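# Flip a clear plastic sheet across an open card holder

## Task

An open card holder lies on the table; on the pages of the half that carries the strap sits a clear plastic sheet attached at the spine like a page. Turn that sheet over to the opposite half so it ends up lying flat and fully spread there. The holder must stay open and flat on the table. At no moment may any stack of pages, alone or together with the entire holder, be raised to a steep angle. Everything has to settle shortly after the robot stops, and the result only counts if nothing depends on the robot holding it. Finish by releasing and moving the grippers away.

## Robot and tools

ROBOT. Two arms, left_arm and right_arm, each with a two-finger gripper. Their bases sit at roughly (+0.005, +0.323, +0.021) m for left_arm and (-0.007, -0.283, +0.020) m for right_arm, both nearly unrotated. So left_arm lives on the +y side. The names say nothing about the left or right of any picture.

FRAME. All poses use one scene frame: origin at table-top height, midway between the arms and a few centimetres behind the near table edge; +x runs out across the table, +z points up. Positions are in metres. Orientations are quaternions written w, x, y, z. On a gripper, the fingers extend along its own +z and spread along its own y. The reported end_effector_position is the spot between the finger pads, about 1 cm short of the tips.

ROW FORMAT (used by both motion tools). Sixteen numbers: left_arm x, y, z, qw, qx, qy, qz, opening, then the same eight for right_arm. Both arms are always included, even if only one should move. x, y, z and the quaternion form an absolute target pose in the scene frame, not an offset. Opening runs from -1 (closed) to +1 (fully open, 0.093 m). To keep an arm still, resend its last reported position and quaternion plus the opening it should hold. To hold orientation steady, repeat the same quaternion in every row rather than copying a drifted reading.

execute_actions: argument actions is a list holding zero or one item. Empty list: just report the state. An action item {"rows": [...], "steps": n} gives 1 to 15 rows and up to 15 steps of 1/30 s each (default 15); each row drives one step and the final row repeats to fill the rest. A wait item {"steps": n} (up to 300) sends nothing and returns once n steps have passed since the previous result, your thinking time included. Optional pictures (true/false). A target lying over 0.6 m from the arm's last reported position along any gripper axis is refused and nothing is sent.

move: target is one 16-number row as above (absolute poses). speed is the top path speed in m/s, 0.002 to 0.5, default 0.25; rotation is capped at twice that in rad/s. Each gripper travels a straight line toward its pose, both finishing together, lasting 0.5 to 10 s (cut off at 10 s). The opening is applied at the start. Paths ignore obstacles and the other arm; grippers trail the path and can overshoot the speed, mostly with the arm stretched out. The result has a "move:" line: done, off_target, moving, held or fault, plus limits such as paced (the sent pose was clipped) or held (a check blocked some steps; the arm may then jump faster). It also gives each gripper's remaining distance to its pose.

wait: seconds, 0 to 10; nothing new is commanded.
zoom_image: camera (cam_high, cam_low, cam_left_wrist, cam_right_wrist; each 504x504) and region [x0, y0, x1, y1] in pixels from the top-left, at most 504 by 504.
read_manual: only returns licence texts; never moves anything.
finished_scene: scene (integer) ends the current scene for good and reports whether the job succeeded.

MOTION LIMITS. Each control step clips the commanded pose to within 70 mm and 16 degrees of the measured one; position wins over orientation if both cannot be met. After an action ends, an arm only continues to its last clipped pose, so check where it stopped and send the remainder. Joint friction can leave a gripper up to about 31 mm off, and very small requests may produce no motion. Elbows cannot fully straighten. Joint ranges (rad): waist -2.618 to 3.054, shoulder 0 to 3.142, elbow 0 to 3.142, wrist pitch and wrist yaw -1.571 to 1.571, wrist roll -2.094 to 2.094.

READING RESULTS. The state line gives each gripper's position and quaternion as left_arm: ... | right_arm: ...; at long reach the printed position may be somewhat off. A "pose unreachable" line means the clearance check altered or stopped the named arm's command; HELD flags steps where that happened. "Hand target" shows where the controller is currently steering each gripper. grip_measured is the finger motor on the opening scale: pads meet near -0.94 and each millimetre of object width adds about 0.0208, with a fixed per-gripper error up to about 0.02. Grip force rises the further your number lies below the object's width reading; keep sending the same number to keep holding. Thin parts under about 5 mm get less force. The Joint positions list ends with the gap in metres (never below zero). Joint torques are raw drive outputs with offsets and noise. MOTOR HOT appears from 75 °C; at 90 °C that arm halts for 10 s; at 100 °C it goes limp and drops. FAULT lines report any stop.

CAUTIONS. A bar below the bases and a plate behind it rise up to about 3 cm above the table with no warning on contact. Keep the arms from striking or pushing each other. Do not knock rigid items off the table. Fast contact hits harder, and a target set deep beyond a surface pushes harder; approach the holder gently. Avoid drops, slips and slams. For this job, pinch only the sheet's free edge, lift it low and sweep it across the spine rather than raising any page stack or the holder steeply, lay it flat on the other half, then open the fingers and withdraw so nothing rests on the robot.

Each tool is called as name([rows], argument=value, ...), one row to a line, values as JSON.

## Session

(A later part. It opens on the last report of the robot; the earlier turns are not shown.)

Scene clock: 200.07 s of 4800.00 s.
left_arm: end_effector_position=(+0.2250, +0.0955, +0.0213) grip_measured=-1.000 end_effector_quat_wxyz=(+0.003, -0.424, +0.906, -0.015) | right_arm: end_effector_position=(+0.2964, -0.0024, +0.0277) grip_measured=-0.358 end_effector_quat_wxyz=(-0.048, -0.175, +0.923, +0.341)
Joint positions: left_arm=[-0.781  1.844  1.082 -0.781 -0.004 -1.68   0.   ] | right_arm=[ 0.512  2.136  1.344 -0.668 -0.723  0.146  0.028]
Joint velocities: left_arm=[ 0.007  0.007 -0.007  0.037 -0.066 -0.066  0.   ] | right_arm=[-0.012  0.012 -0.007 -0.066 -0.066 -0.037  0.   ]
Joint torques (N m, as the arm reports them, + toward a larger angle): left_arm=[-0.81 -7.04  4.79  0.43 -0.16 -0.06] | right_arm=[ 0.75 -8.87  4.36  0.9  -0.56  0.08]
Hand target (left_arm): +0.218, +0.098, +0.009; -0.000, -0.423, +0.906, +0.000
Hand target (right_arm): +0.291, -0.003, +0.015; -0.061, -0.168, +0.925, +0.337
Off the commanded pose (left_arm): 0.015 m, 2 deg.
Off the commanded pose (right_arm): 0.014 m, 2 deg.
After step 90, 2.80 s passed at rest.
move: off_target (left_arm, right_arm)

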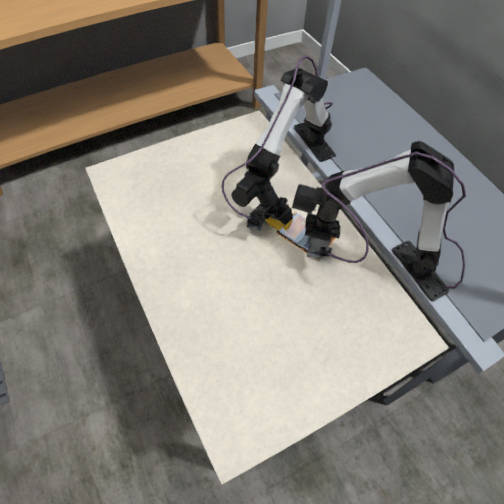

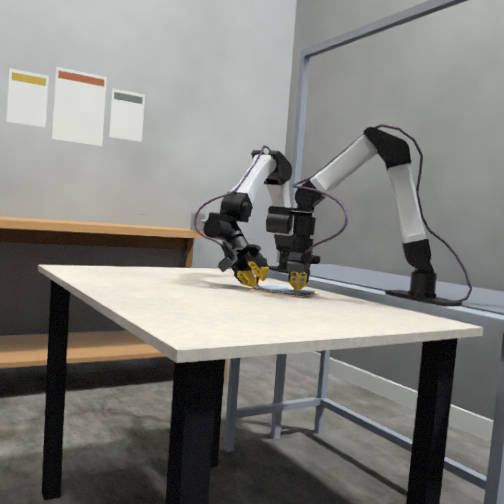

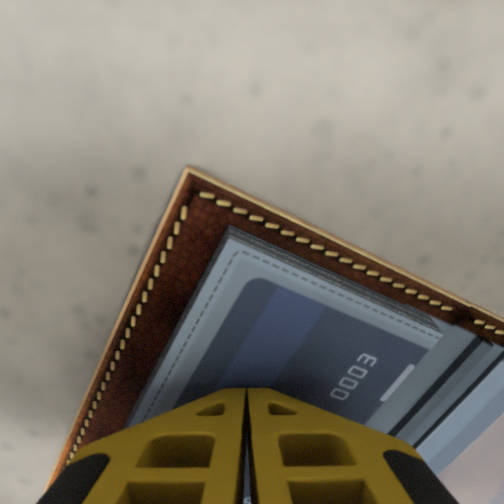

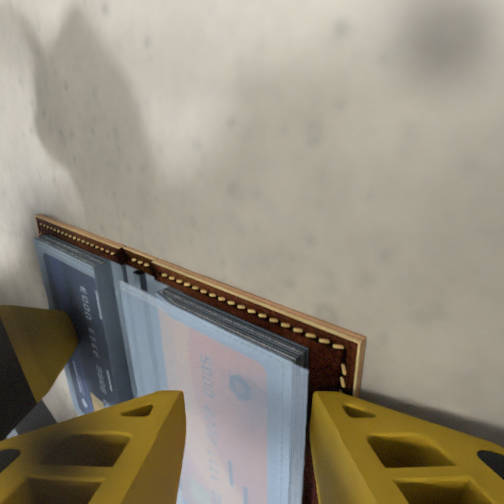

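move(target=[0.218, 0.098, 0.008, 0, -0.4226, 0.9063, 0, -1, 0.290, 0.0015, 0.015, -0.0609, -0.1673, 0.9247, 0.3365, -0.36], speed=0.005)

zoom_image(camera="cam_right_wrist", region=[180, 300, 400, 504])

zoom_image(camera="cam_low", region=[230, 260, 300, 300])

Scene clock: 210.43 s of 4800.00 s.
left_arm: end_effector_position=(+0.2250, +0.0955, +0.0213) grip_measured=-1.000 end_effector_quat_wxyz=(+0.003, -0.424, +0.906, -0.015) | right_arm: end_effector_position=(+0.2949, +0.0014, +0.0278) grip_measured=-0.358 end_effector_quat_wxyz=(-0.049, -0.173, +0.923, +0.341)
Joint positions: left_arm=[-0.781  1.844  1.082 -0.781 -0.004 -1.68   0.   ] | right_arm=[ 0.522  2.136  1.344 -0.661 -0.723  0.163  0.028]
Joint velocities: left_arm=[-0.007 -0.002 -0.012 -0.022 -0.051  0.007  0.   ] | right_arm=[-0.002 -0.017 -0.002 -0.037  0.022 -0.007 -0.001]
Joint torques (N m, as the arm reports them, + toward a larger angle): left_arm=[-0.8  -7.07  4.74  0.43 -0.16 -0.06] | right_arm=[ 0.95 -8.91  4.38  0.95 -0.55  0.08]
Hand target (left_arm): +0.218, +0.098, +0.009; -0.000, -0.423, +0.906, +0.000
Hand target (right_arm): +0.290, +0.001, +0.015; -0.061, -0.168, +0.925, +0.336
Off the commanded pose (left_arm): 0.015 m, 2 deg.
Off the commanded pose (right_arm): 0.014 m, 2 deg.
After step 90, 4.00 s passed at rest.
move: off_target (left_arm, right_arm)

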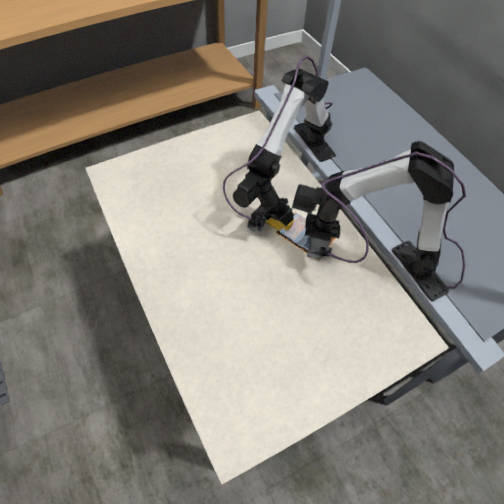

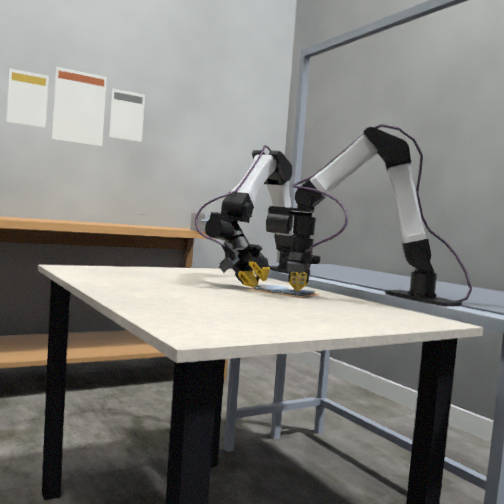

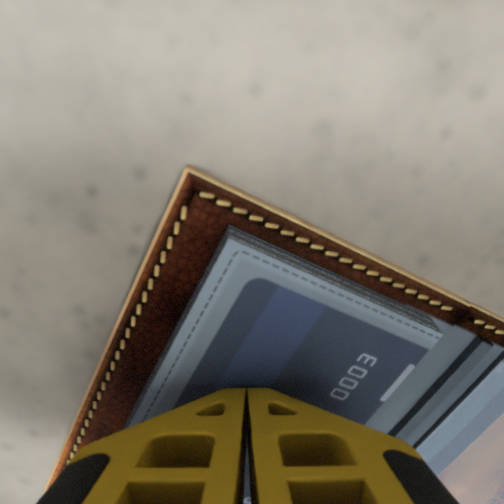

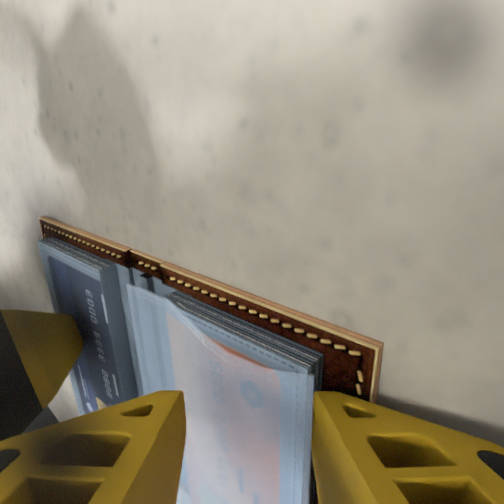

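Region (180, 300, 400, 504) of cam_right_wrist's 504x504 image, scaled by 2.291, with more detail than that image has; it fills the top 467 rows of this view, and the rest is white.

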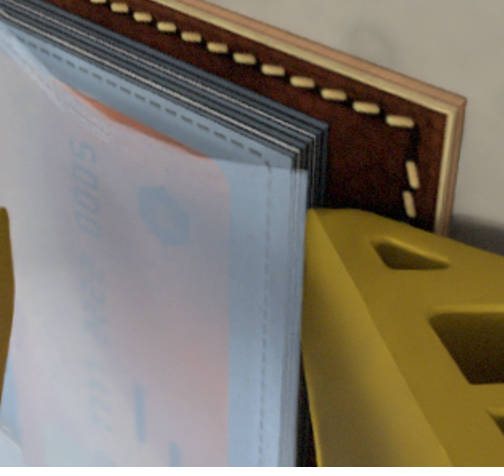

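Region (230, 260, 300, 300) of cam_low's 504x504 image, scaled by 7.200, with more detail than that image has; it fills the top 288 rows of this view, and the rest is white.

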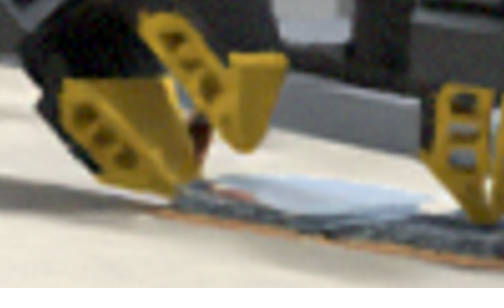

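move(target=[0.218, 0.098, 0.008, 0, -0.4226, 0.9063, 0, -1, 0.290, 0.0015, 0.015, -0.0609, -0.1673, 0.9247, 0.3365, -0.5], speed=0.005)

zoom_image(camera="cam_right_wrist", region=[140, 270, 400, 504])

zoom_image(camera="cam_low", region=[230, 260, 300, 300])

Scene clock: 223.90 s of 4800.00 s.
left_arm: end_effector_position=(+0.2245, +0.0962, +0.0213) grip_measured=-1.000 end_effector_quat_wxyz=(+0.003, -0.424, +0.906, -0.013) | right_arm: end_effector_position=(+0.2954, +0.0010, +0.0273) grip_measured=-0.498 end_effector_quat_wxyz=(-0.048, -0.173, +0.924, +0.339)
Joint positions: left_arm=[-0.781  1.844  1.082 -0.785 -0.005 -1.68   0.   ] | right_arm=[ 0.522  2.136  1.344 -0.66  -0.718  0.163  0.021]
Joint velocities: left_arm=[ 0.002 -0.002 -0.007  0.022  0.022 -0.007  0.   ] | right_arm=[ 0.007  0.002  0.027 -0.037 -0.007 -0.022 -0.001]
Joint torques (N m, as the arm reports them, + toward a larger angle): left_arm=[-0.84 -7.09  4.72  0.47 -0.15 -0.06] | right_arm=[ 0.9  -8.91  4.39  0.94 -0.6   0.07]
Hand target (left_arm): +0.218, +0.099, +0.009; -0.000, -0.423, +0.906, +0.000
Hand target (right_arm): +0.290, +0.001, +0.015; -0.061, -0.168, +0.925, +0.336
Off the commanded pose (left_arm): 0.015 m, 1 deg.
Off the commanded pose (right_arm): 0.013 m, 2 deg.
After step 90, 7.20 s passed at rest.
move: off_target (left_arm, right_arm)

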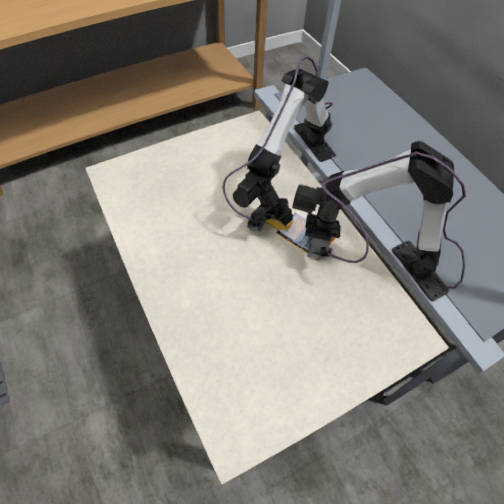

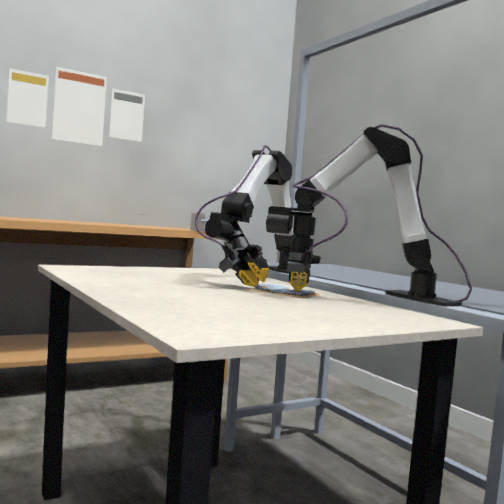

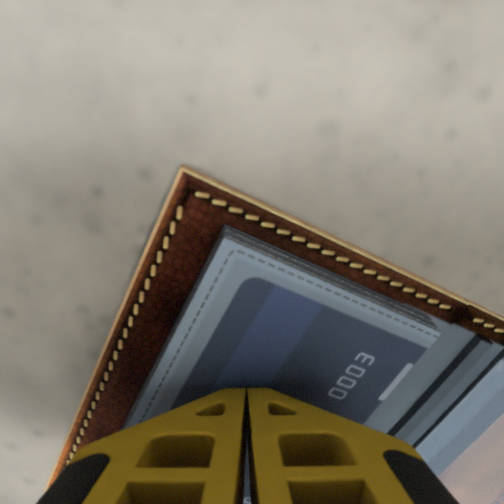

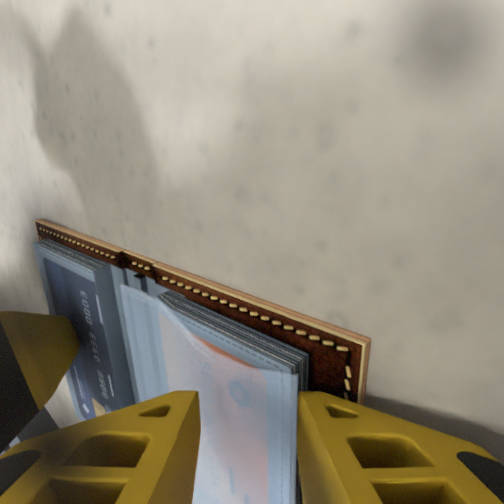

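Region (140, 270, 400, 504) of cam_right_wrist's 504x504 image, scaled by 1.938, with more detail than that image has; it fills the top 454 rows of this view, and the rest is white.

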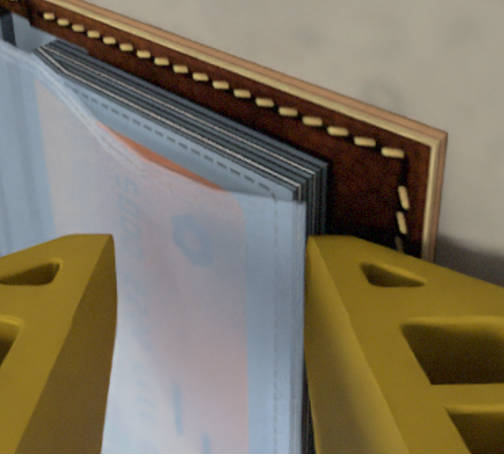

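Region (230, 260, 300, 300) of cam_low's 504x504 image, scaled by 7.200, with more detail than that image has; it fills the top 288 rows of this view, and the rest is white.

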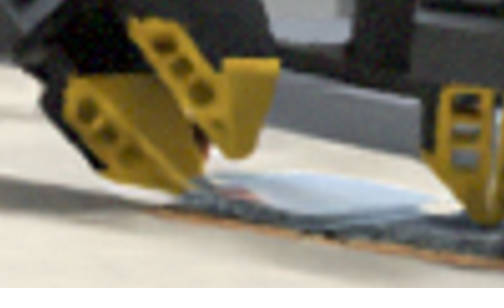

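move(target=[0.218, 0.098, 0.008, 0, -0.4226, 0.9063, 0, -1, 0.290, 0.0015, 0.015, -0.0609, -0.1673, 0.9247, 0.3365, -0.08], speed=0.005)

zoom_image(camera="cam_right_wrist", region=[160, 270, 420, 504])

zoom_image(camera="cam_low", region=[230, 260, 300, 300])

Scene clock: 254.97 s of 4800.00 s.
left_arm: end_effector_position=(+0.2245, +0.0961, +0.0213) grip_measured=-1.000 end_effector_quat_wxyz=(+0.003, -0.424, +0.906, -0.013) | right_arm: end_effector_position=(+0.2948, +0.0025, +0.0290) grip_measured=-0.081 end_effector_quat_wxyz=(-0.049, -0.173, +0.921, +0.345)
Joint positions: left_arm=[-0.781  1.844  1.082 -0.784 -0.005 -1.68   0.   ] | right_arm=[ 0.522  2.135  1.344 -0.658 -0.73   0.163  0.041]
Joint velocities: left_arm=[-0.012  0.002 -0.012 -0.022  0.066  0.007  0.   ] | right_arm=[-0.002 -0.032  0.007 -0.051  0.022  0.051 -0.001]
Joint torques (N m, as the arm reports them, + toward a larger angle): left_arm=[-0.8  -7.03  4.72  0.47 -0.15 -0.06] | right_arm=[ 0.92 -8.84  4.36  0.94 -0.48  0.06]
Hand target (left_arm): +0.218, +0.098, +0.009; -0.000, -0.423, +0.906, +0.000
Hand target (right_arm): +0.290, +0.001, +0.015; -0.061, -0.168, +0.925, +0.336
Off the commanded pose (left_arm): 0.015 m, 2 deg.
Off the commanded pose (right_arm): 0.015 m, 2 deg.
After step 90, 24.87 s passed at rest.
move: off_target (left_arm, right_arm)

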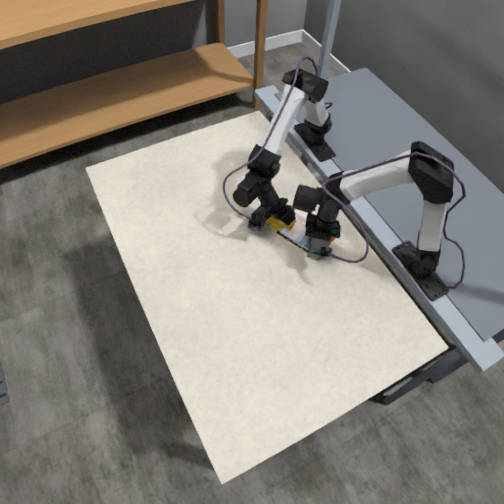

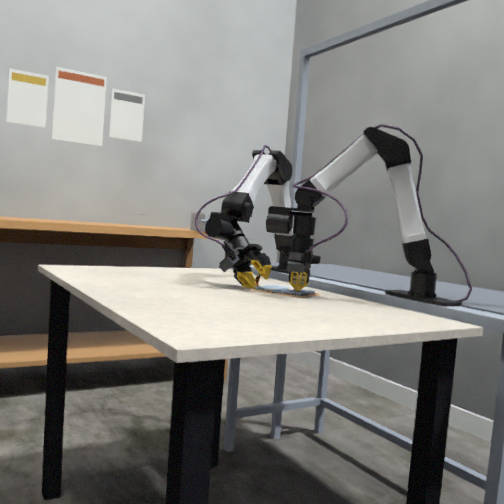

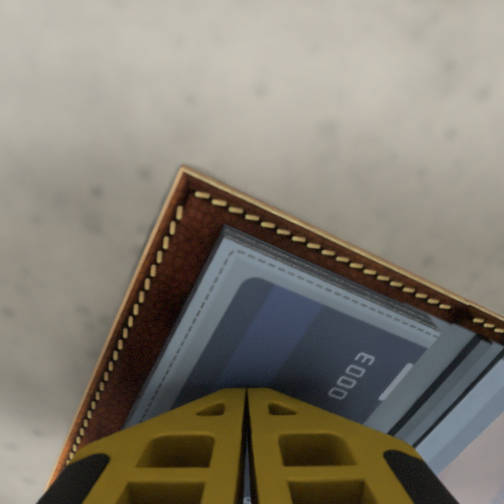

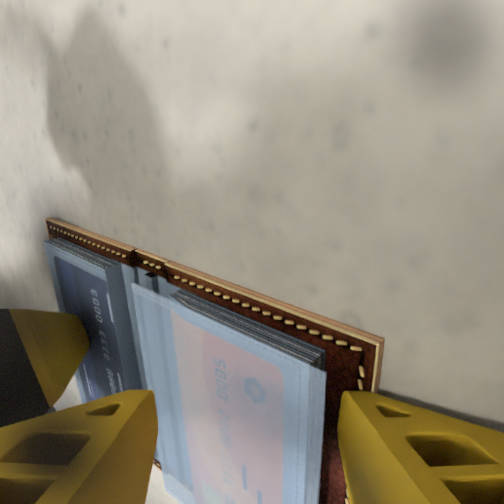

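Region (160, 270, 420, 504) of cam_right_wrist's 504x504 image, scaled by 1.938, with more detail than that image has; it fills the top 454 rows of this view, and the rest is white.

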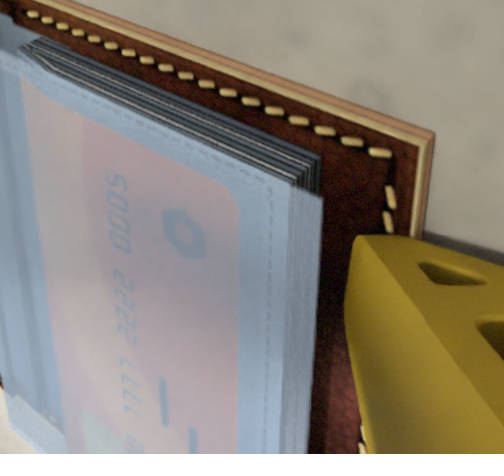

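Region (230, 260, 300, 300) of cam_low's 504x504 image, scaled by 7.200, with more detail than that image has; it fills the top 288 rows of this view, and the rest is white.

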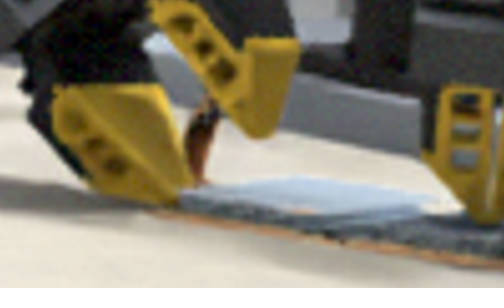

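move(target=[0.218, 0.098, 0.008, 0, -0.4226, 0.9063, 0, -1, 0.288, 0.007, 0.015, -0.0609, -0.1673, 0.9247, 0.3365, -0.08], speed=0.005)

zoom_image(camera="cam_right_wrist", region=[160, 270, 420, 504])

zoom_image(camera="cam_low", region=[230, 260, 300, 300])

Scene clock: 262.33 s of 4800.00 s.
left_arm: end_effector_position=(+0.2245, +0.0961, +0.0213) grip_measured=-1.000 end_effector_quat_wxyz=(+0.003, -0.424, +0.906, -0.013) | right_arm: end_effector_position=(+0.2931, +0.0074, +0.0293) grip_measured=-0.081 end_effector_quat_wxyz=(-0.050, -0.172, +0.921, +0.346)
Joint positions: left_arm=[-0.781  1.844  1.082 -0.784 -0.005 -1.68   0.   ] | right_arm=[ 0.534  2.135  1.344 -0.647 -0.731  0.183  0.041]
Joint velocities: left_arm=[-0.002 -0.002 -0.007 -0.037 -0.007  0.007  0.   ] | right_arm=[ 0.007  0.002 -0.017  0.037  0.022  0.007  0.   ]
Joint torques (N m, as the arm reports them, + toward a larger angle): left_arm=[-0.8  -7.05  4.76  0.46 -0.14 -0.07] | right_arm=[ 1.12 -8.89  4.34  0.97 -0.46  0.07]
Hand target (left_arm): +0.218, +0.098, +0.009; -0.000, -0.423, +0.906, +0.000
Hand target (right_arm): +0.288, +0.007, +0.015; -0.061, -0.168, +0.925, +0.337
Off the commanded pose (left_arm): 0.015 m, 2 deg.
Off the commanded pose (right_arm): 0.015 m, 2 deg.
After step 90, 0.90 s passed at rest.
move: off_target (left_arm, right_arm)

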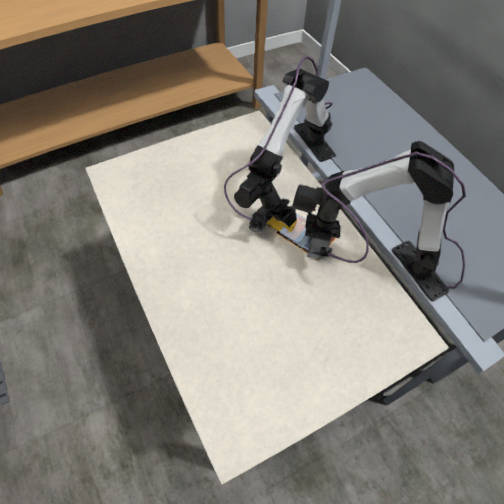

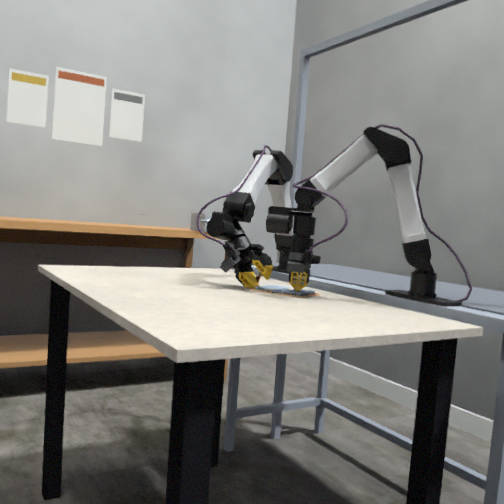

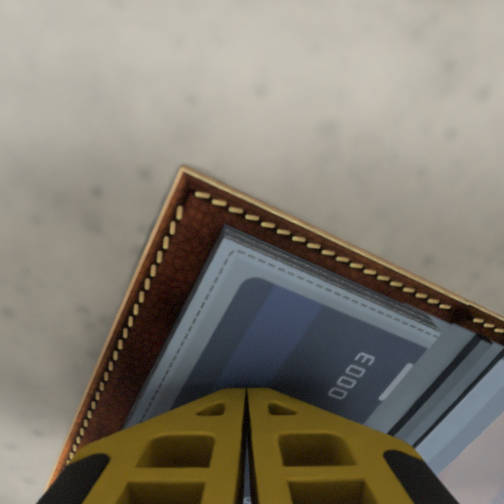

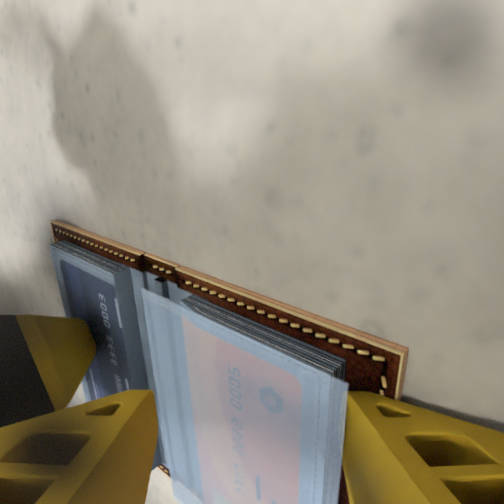

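Region (160, 270, 420, 504) of cam_right_wrist's 504x504 image, scaled by 1.938, with more detail than that image has; it fills the top 454 rows of this view, and the rest is white.

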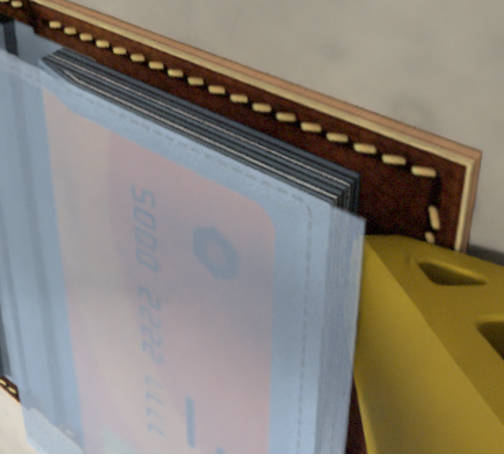

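Region (230, 260, 300, 300) of cam_low's 504x504 image, scaled by 7.200, with more detail than that image has; it fills the top 288 rows of this view, and the rest is white.

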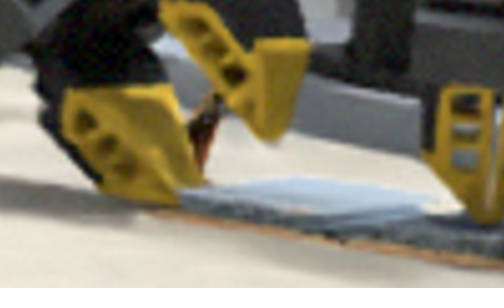

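move(target=[0.218, 0.098, 0.008, 0, -0.4226, 0.9063, 0, -1, 0.287, 0.0098, 0.015, -0.0609, -0.1673, 0.9247, 0.3365, -0.08], speed=0.004)

zoom_image(camera="cam_right_wrist", region=[160, 270, 420, 504])

zoom_image(camera="cam_low", region=[230, 260, 300, 300])

Scene clock: 269.13 s of 4800.00 s.
left_arm: end_effector_position=(+0.2245, +0.0962, +0.0213) grip_measured=-1.000 end_effector_quat_wxyz=(+0.003, -0.424, +0.906, -0.013) | right_arm: end_effector_position=(+0.2930, +0.0077, +0.0289) grip_measured=-0.081 end_effector_quat_wxyz=(-0.051, -0.169, +0.922, +0.344)
Joint positions: left_arm=[-0.781  1.844  1.082 -0.785 -0.005 -1.68   0.   ] | right_arm=[ 0.536  2.135  1.344 -0.646 -0.727  0.193  0.041]
Joint velocities: left_arm=[ 0.007 -0.002  0.002  0.007 -0.022 -0.051  0.   ] | right_arm=[ 0.002 -0.032  0.012  0.066 -0.066 -0.066  0.   ]
Joint torques (N m, as the arm reports them, + toward a larger angle): left_arm=[-0.83 -6.99  4.78  0.47 -0.14 -0.07] | right_arm=[ 1.65 -8.9   4.36  1.03 -0.47  0.05]
Hand target (left_arm): +0.218, +0.099, +0.009; -0.000, -0.423, +0.906, +0.000
Hand target (right_arm): +0.287, +0.009, +0.015; -0.061, -0.168, +0.925, +0.336
Off the commanded pose (left_arm): 0.015 m, 1 deg.
Off the commanded pose (right_arm): 0.015 m, 1 deg.
move: off_target (left_arm, right_arm)

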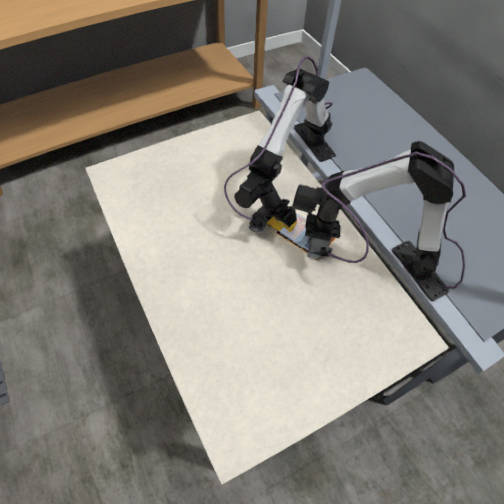

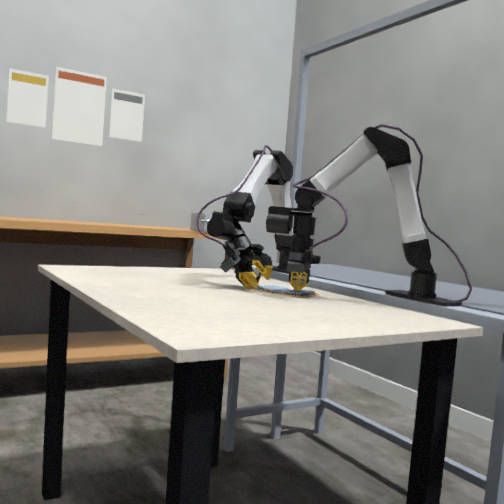

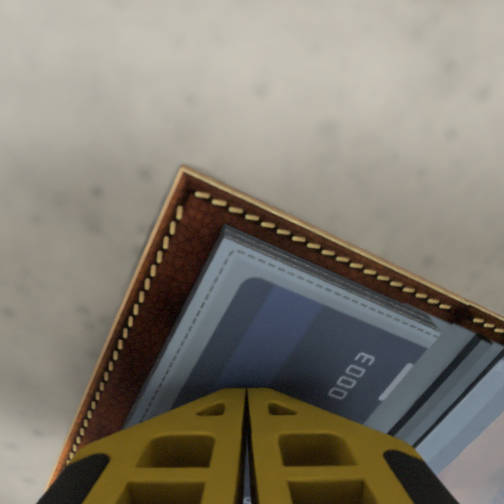

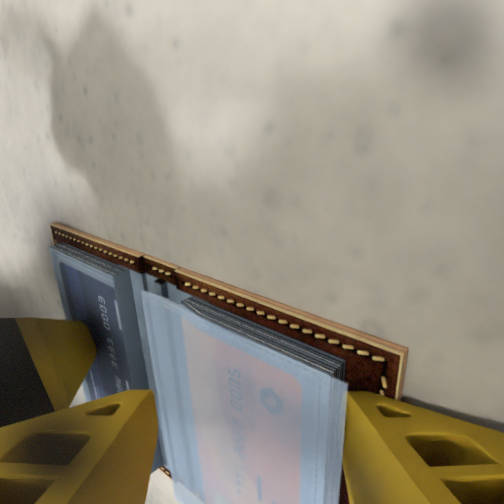

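Region (160, 270, 420, 504) of cam_right_wrist's 504x504 image, scaled by 1.938, with more detail than that image has; it fills the top 454 rows of this view, and the rest is white.

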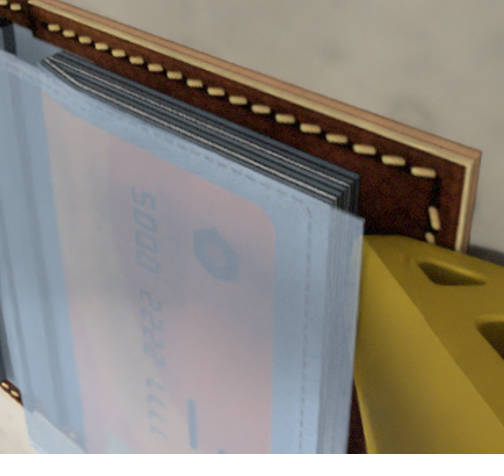

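Region (230, 260, 300, 300) of cam_low's 504x504 image, scaled by 7.200, with more detail than that image has; it fills the top 288 rows of this view, and the rest is white.

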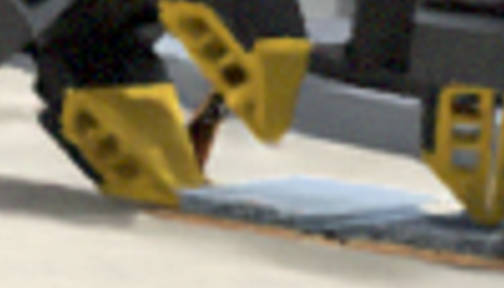

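move(target=[0.218, 0.098, 0.008, 0, -0.4226, 0.9063, 0, -1, 0.2885, 0.0055, 0.032, -0.0609, -0.1673, 0.9247, 0.3365, -0.08], speed=0.008)

zoom_image(camera="cam_right_wrist", region=[160, 270, 420, 504])

zoom_image(camera="cam_low", region=[230, 260, 300, 300])

Scene clock: 276.10 s of 4800.00 s.
left_arm: end_effector_position=(+0.2245, +0.0961, +0.0213) grip_measured=-1.000 end_effector_quat_wxyz=(+0.003, -0.424, +0.906, -0.013) | right_arm: end_effector_position=(+0.2923, +0.0071, +0.0290) grip_measured=-0.081 end_effector_quat_wxyz=(-0.052, -0.168, +0.923, +0.343)
Joint positions: left_arm=[-0.781  1.844  1.082 -0.784 -0.005 -1.68   0.   ] | right_arm=[ 0.536  2.134  1.344 -0.651 -0.726  0.193  0.041]
Joint velocities: left_arm=[ 0.007 -0.007 -0.017 -0.022 -0.095  0.051  0.   ] | right_arm=[-0.017 -0.012  0.002  0.051 -0.037 -0.022 -0.001]
Joint torques (N m, as the arm reports them, + toward a larger angle): left_arm=[-0.81 -7.09  4.77  0.47 -0.15 -0.06] | right_arm=[  0.52 -10.89   6.2    0.43  -0.51  -0.07]
Hand target (left_arm): +0.218, +0.098, +0.009; -0.000, -0.423, +0.906, +0.000
Hand target (right_arm): +0.288, +0.005, +0.032; -0.061, -0.167, +0.925, +0.337
Off the commanded pose (left_arm): 0.015 m, 2 deg.
Off the commanded pose (right_arm): 0.005 m, 1 deg.
After step 90, 1.87 s passed at rest.
move: off_target (left_arm)

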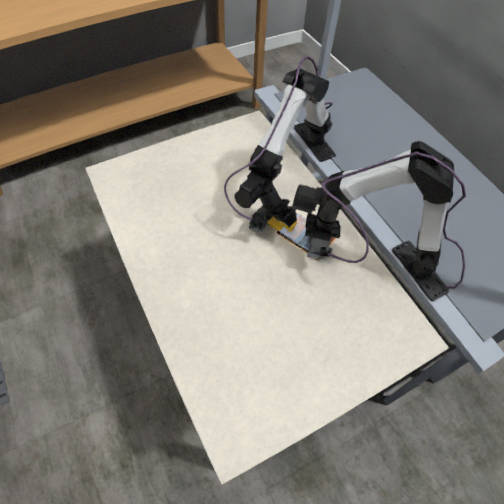

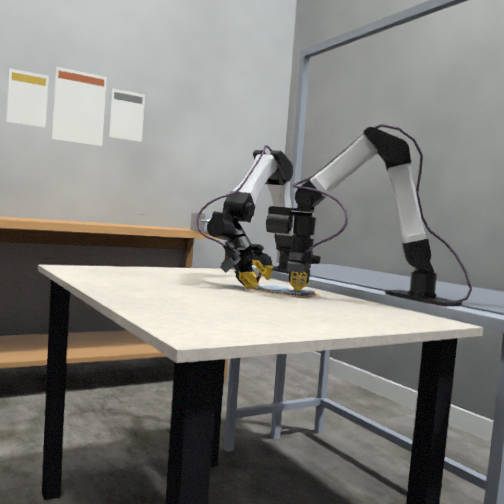

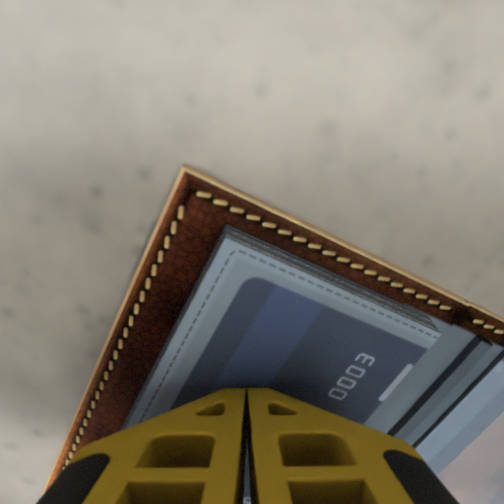

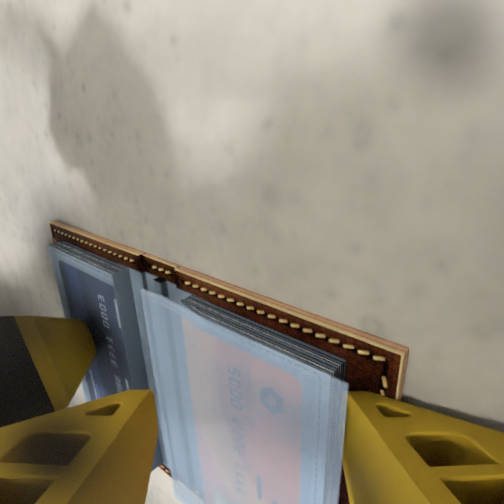

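Region (160, 270, 420, 504) of cam_right_wrist's 504x504 image, scaled by 1.938, with more detail than that image has; it fills the top 454 rows of this view, and the rest is white.

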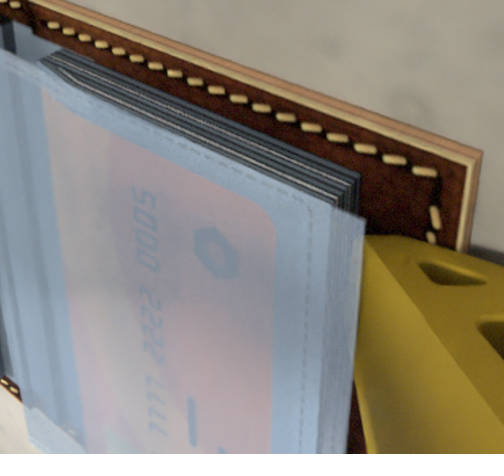

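Region (230, 260, 300, 300) of cam_low's 504x504 image, scaled by 7.200, with more detail than that image has; it fills the top 288 rows of this view, and the rest is white.

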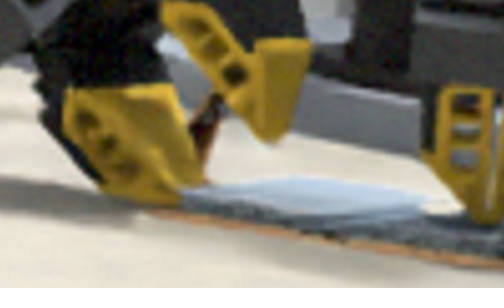

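move(target=[0.218, 0.098, 0.008, 0, -0.4226, 0.9063, 0, -1, 0.2885, 0.0055, 0.038, -0.0609, -0.1673, 0.9247, 0.3365, -0.08], speed=0.004)

zoom_image(camera="cam_right_wrist", region=[160, 270, 420, 504])

zoom_image(camera="cam_low", region=[230, 260, 300, 300])

Scene clock: 282.37 s of 4800.00 s.
left_arm: end_effector_position=(+0.2247, +0.0959, +0.0213) grip_measured=-1.000 end_effector_quat_wxyz=(+0.003, -0.424, +0.906, -0.013) | right_arm: end_effector_position=(+0.2885, +0.0046, +0.0291) grip_measured=-0.081 end_effector_quat_wxyz=(-0.061, -0.164, +0.925, +0.338)
Joint positions: left_arm=[-0.781  1.844  1.082 -0.783 -0.005 -1.68   0.   ] | right_arm=[ 0.536  2.131  1.344 -0.676 -0.723  0.193  0.041]
Joint velocities: left_arm=[-0.002 -0.022  0.007  0.007 -0.051  0.066  0.   ] | right_arm=[-0.007 -0.002 -0.002 -0.022 -0.022  0.022 -0.001]
Joint torques (N m, as the arm reports them, + toward a larger angle): left_arm=[-0.81 -7.09  4.74  0.47 -0.15 -0.05] | right_arm=[  0.47 -11.42   6.85   0.42  -0.54  -0.07]
Hand target (left_arm): +0.218, +0.098, +0.009; -0.000, -0.423, +0.906, +0.000
Hand target (right_arm): +0.288, +0.005, +0.038; -0.061, -0.167, +0.925, +0.337
Off the commanded pose (left_arm): 0.015 m, 2 deg.
Off the commanded pose (right_arm): 0.009 m, 0 deg.
move: off_target (left_arm)

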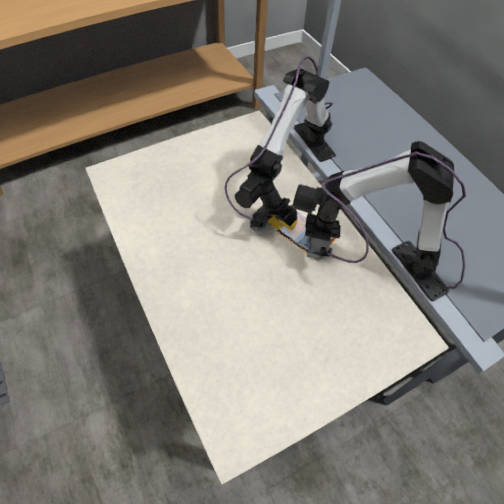

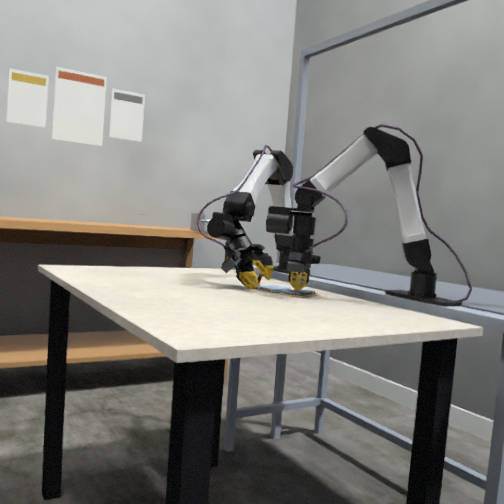

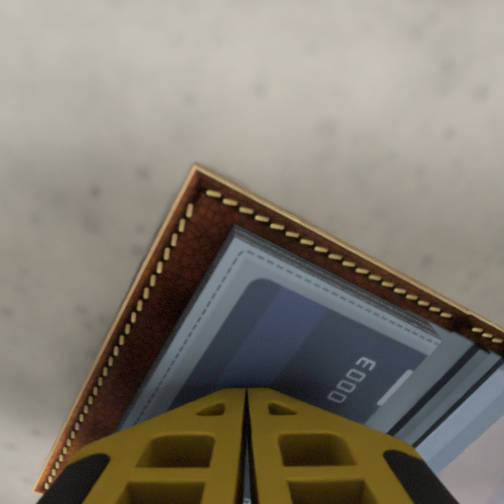

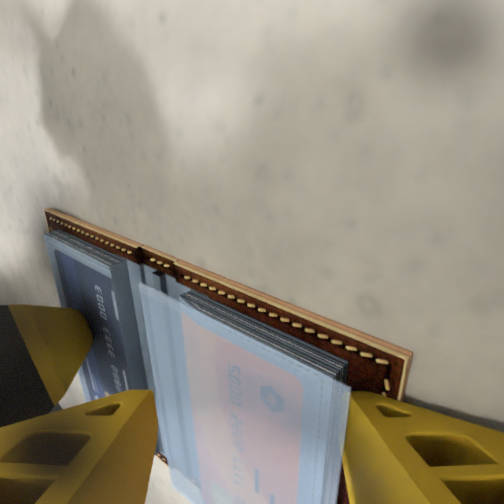

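Region (160, 270, 420, 504) of cam_right_wrist's 504x504 image, scaled by 1.938, with more detail than that image has; it fills the top 454 rows of this view, and the rest is white.

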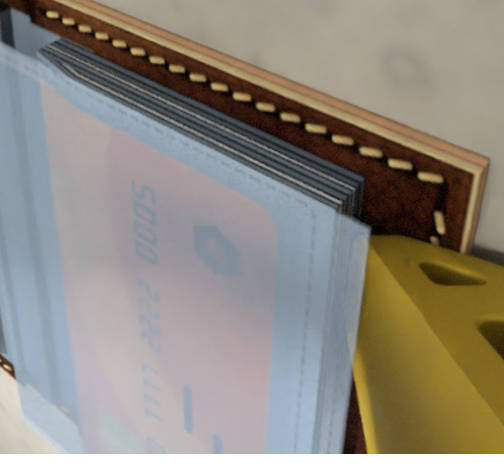

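Region (230, 260, 300, 300) of cam_low's 504x504 image, scaled by 7.200, with more detail than that image has; it fills the top 288 rows of this view, and the rest is white.

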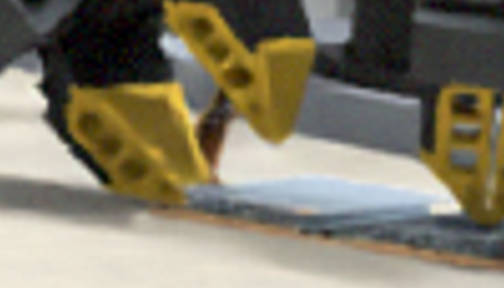

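move(target=[0.218, 0.098, 0.008, 0, -0.4226, 0.9063, 0, -1, 0.2885, 0.0055, 0.045, -0.0609, -0.1673, 0.9247, 0.3365, -0.08], speed=0.004)

zoom_image(camera="cam_right_wrist", region=[160, 270, 420, 504])

zoom_image(camera="cam_low", region=[230, 260, 300, 300])

Scene clock: 292.23 s of 4800.00 s.
left_arm: end_effector_position=(+0.2248, +0.0958, +0.0213) grip_measured=-1.000 end_effector_quat_wxyz=(+0.003, -0.424, +0.906, -0.014) | right_arm: end_effector_position=(+0.2865, +0.0033, +0.0341) grip_measured=-0.081 end_effector_quat_wxyz=(-0.068, -0.161, +0.926, +0.335)
Joint positions: left_arm=[-0.781  1.844  1.082 -0.783 -0.005 -1.68   0.   ] | right_arm=[ 0.536  2.123  1.357 -0.713 -0.72   0.193  0.041]
Joint velocities: left_arm=[-0.002  0.022 -0.007 -0.051  0.022 -0.037  0.   ] | right_arm=[-0.012  0.002  0.007  0.037 -0.022 -0.095 -0.   ]
Joint torques (N m, as the arm reports them, + toward a larger angle): left_arm=[-0.78 -7.04  4.75  0.46 -0.15 -0.06] | right_arm=[  0.43 -11.72   6.78   0.51  -0.56  -0.08]
Hand target (left_arm): +0.218, +0.099, +0.009; -0.000, -0.423, +0.906, +0.000
Hand target (right_arm): +0.288, +0.005, +0.045; -0.061, -0.167, +0.925, +0.336
Off the commanded pose (left_arm): 0.015 m, 2 deg.
Off the commanded pose (right_arm): 0.011 m, 1 deg.
After step 90, 2.67 s passed at rest.
move: off_target (left_arm, right_arm)

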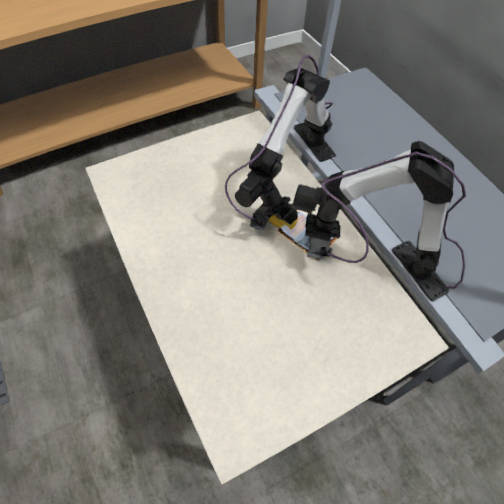

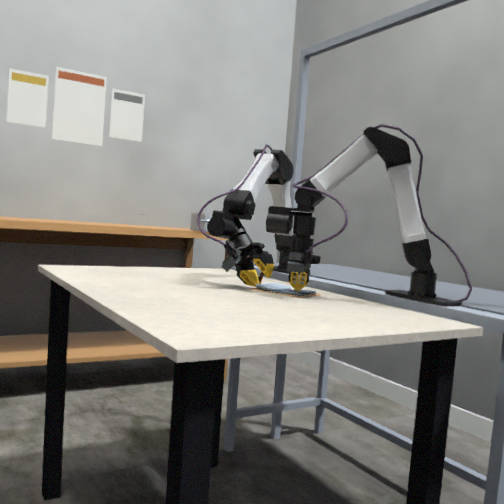

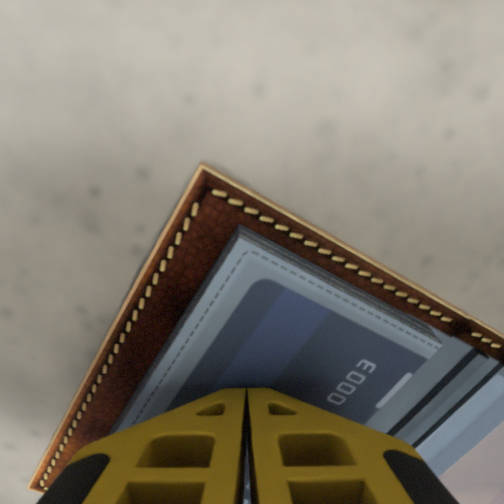

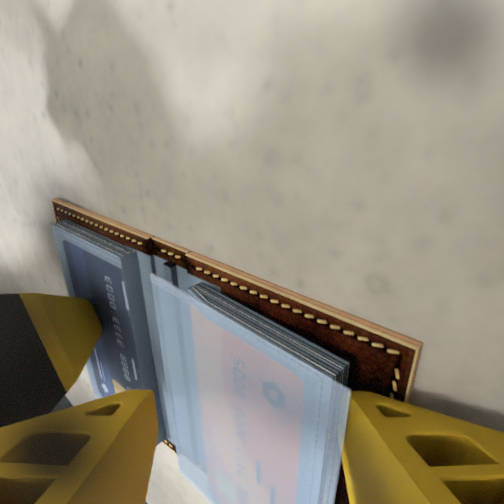

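Region (160, 270, 420, 504) of cam_right_wrist's 504x504 image, scaled by 1.938, with more detail than that image has; it fills the top 454 rows of this view, and the rest is white.

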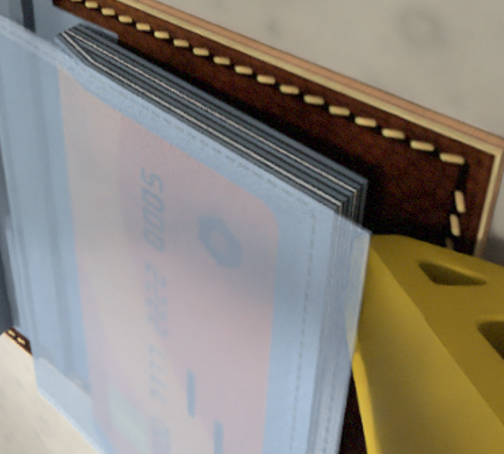

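Region (230, 260, 300, 300) of cam_low's 504x504 image, scaled by 7.200, with more detail than that image has; it fills the top 288 rows of this view, and the rest is white.

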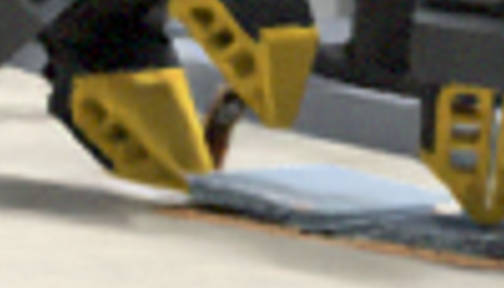

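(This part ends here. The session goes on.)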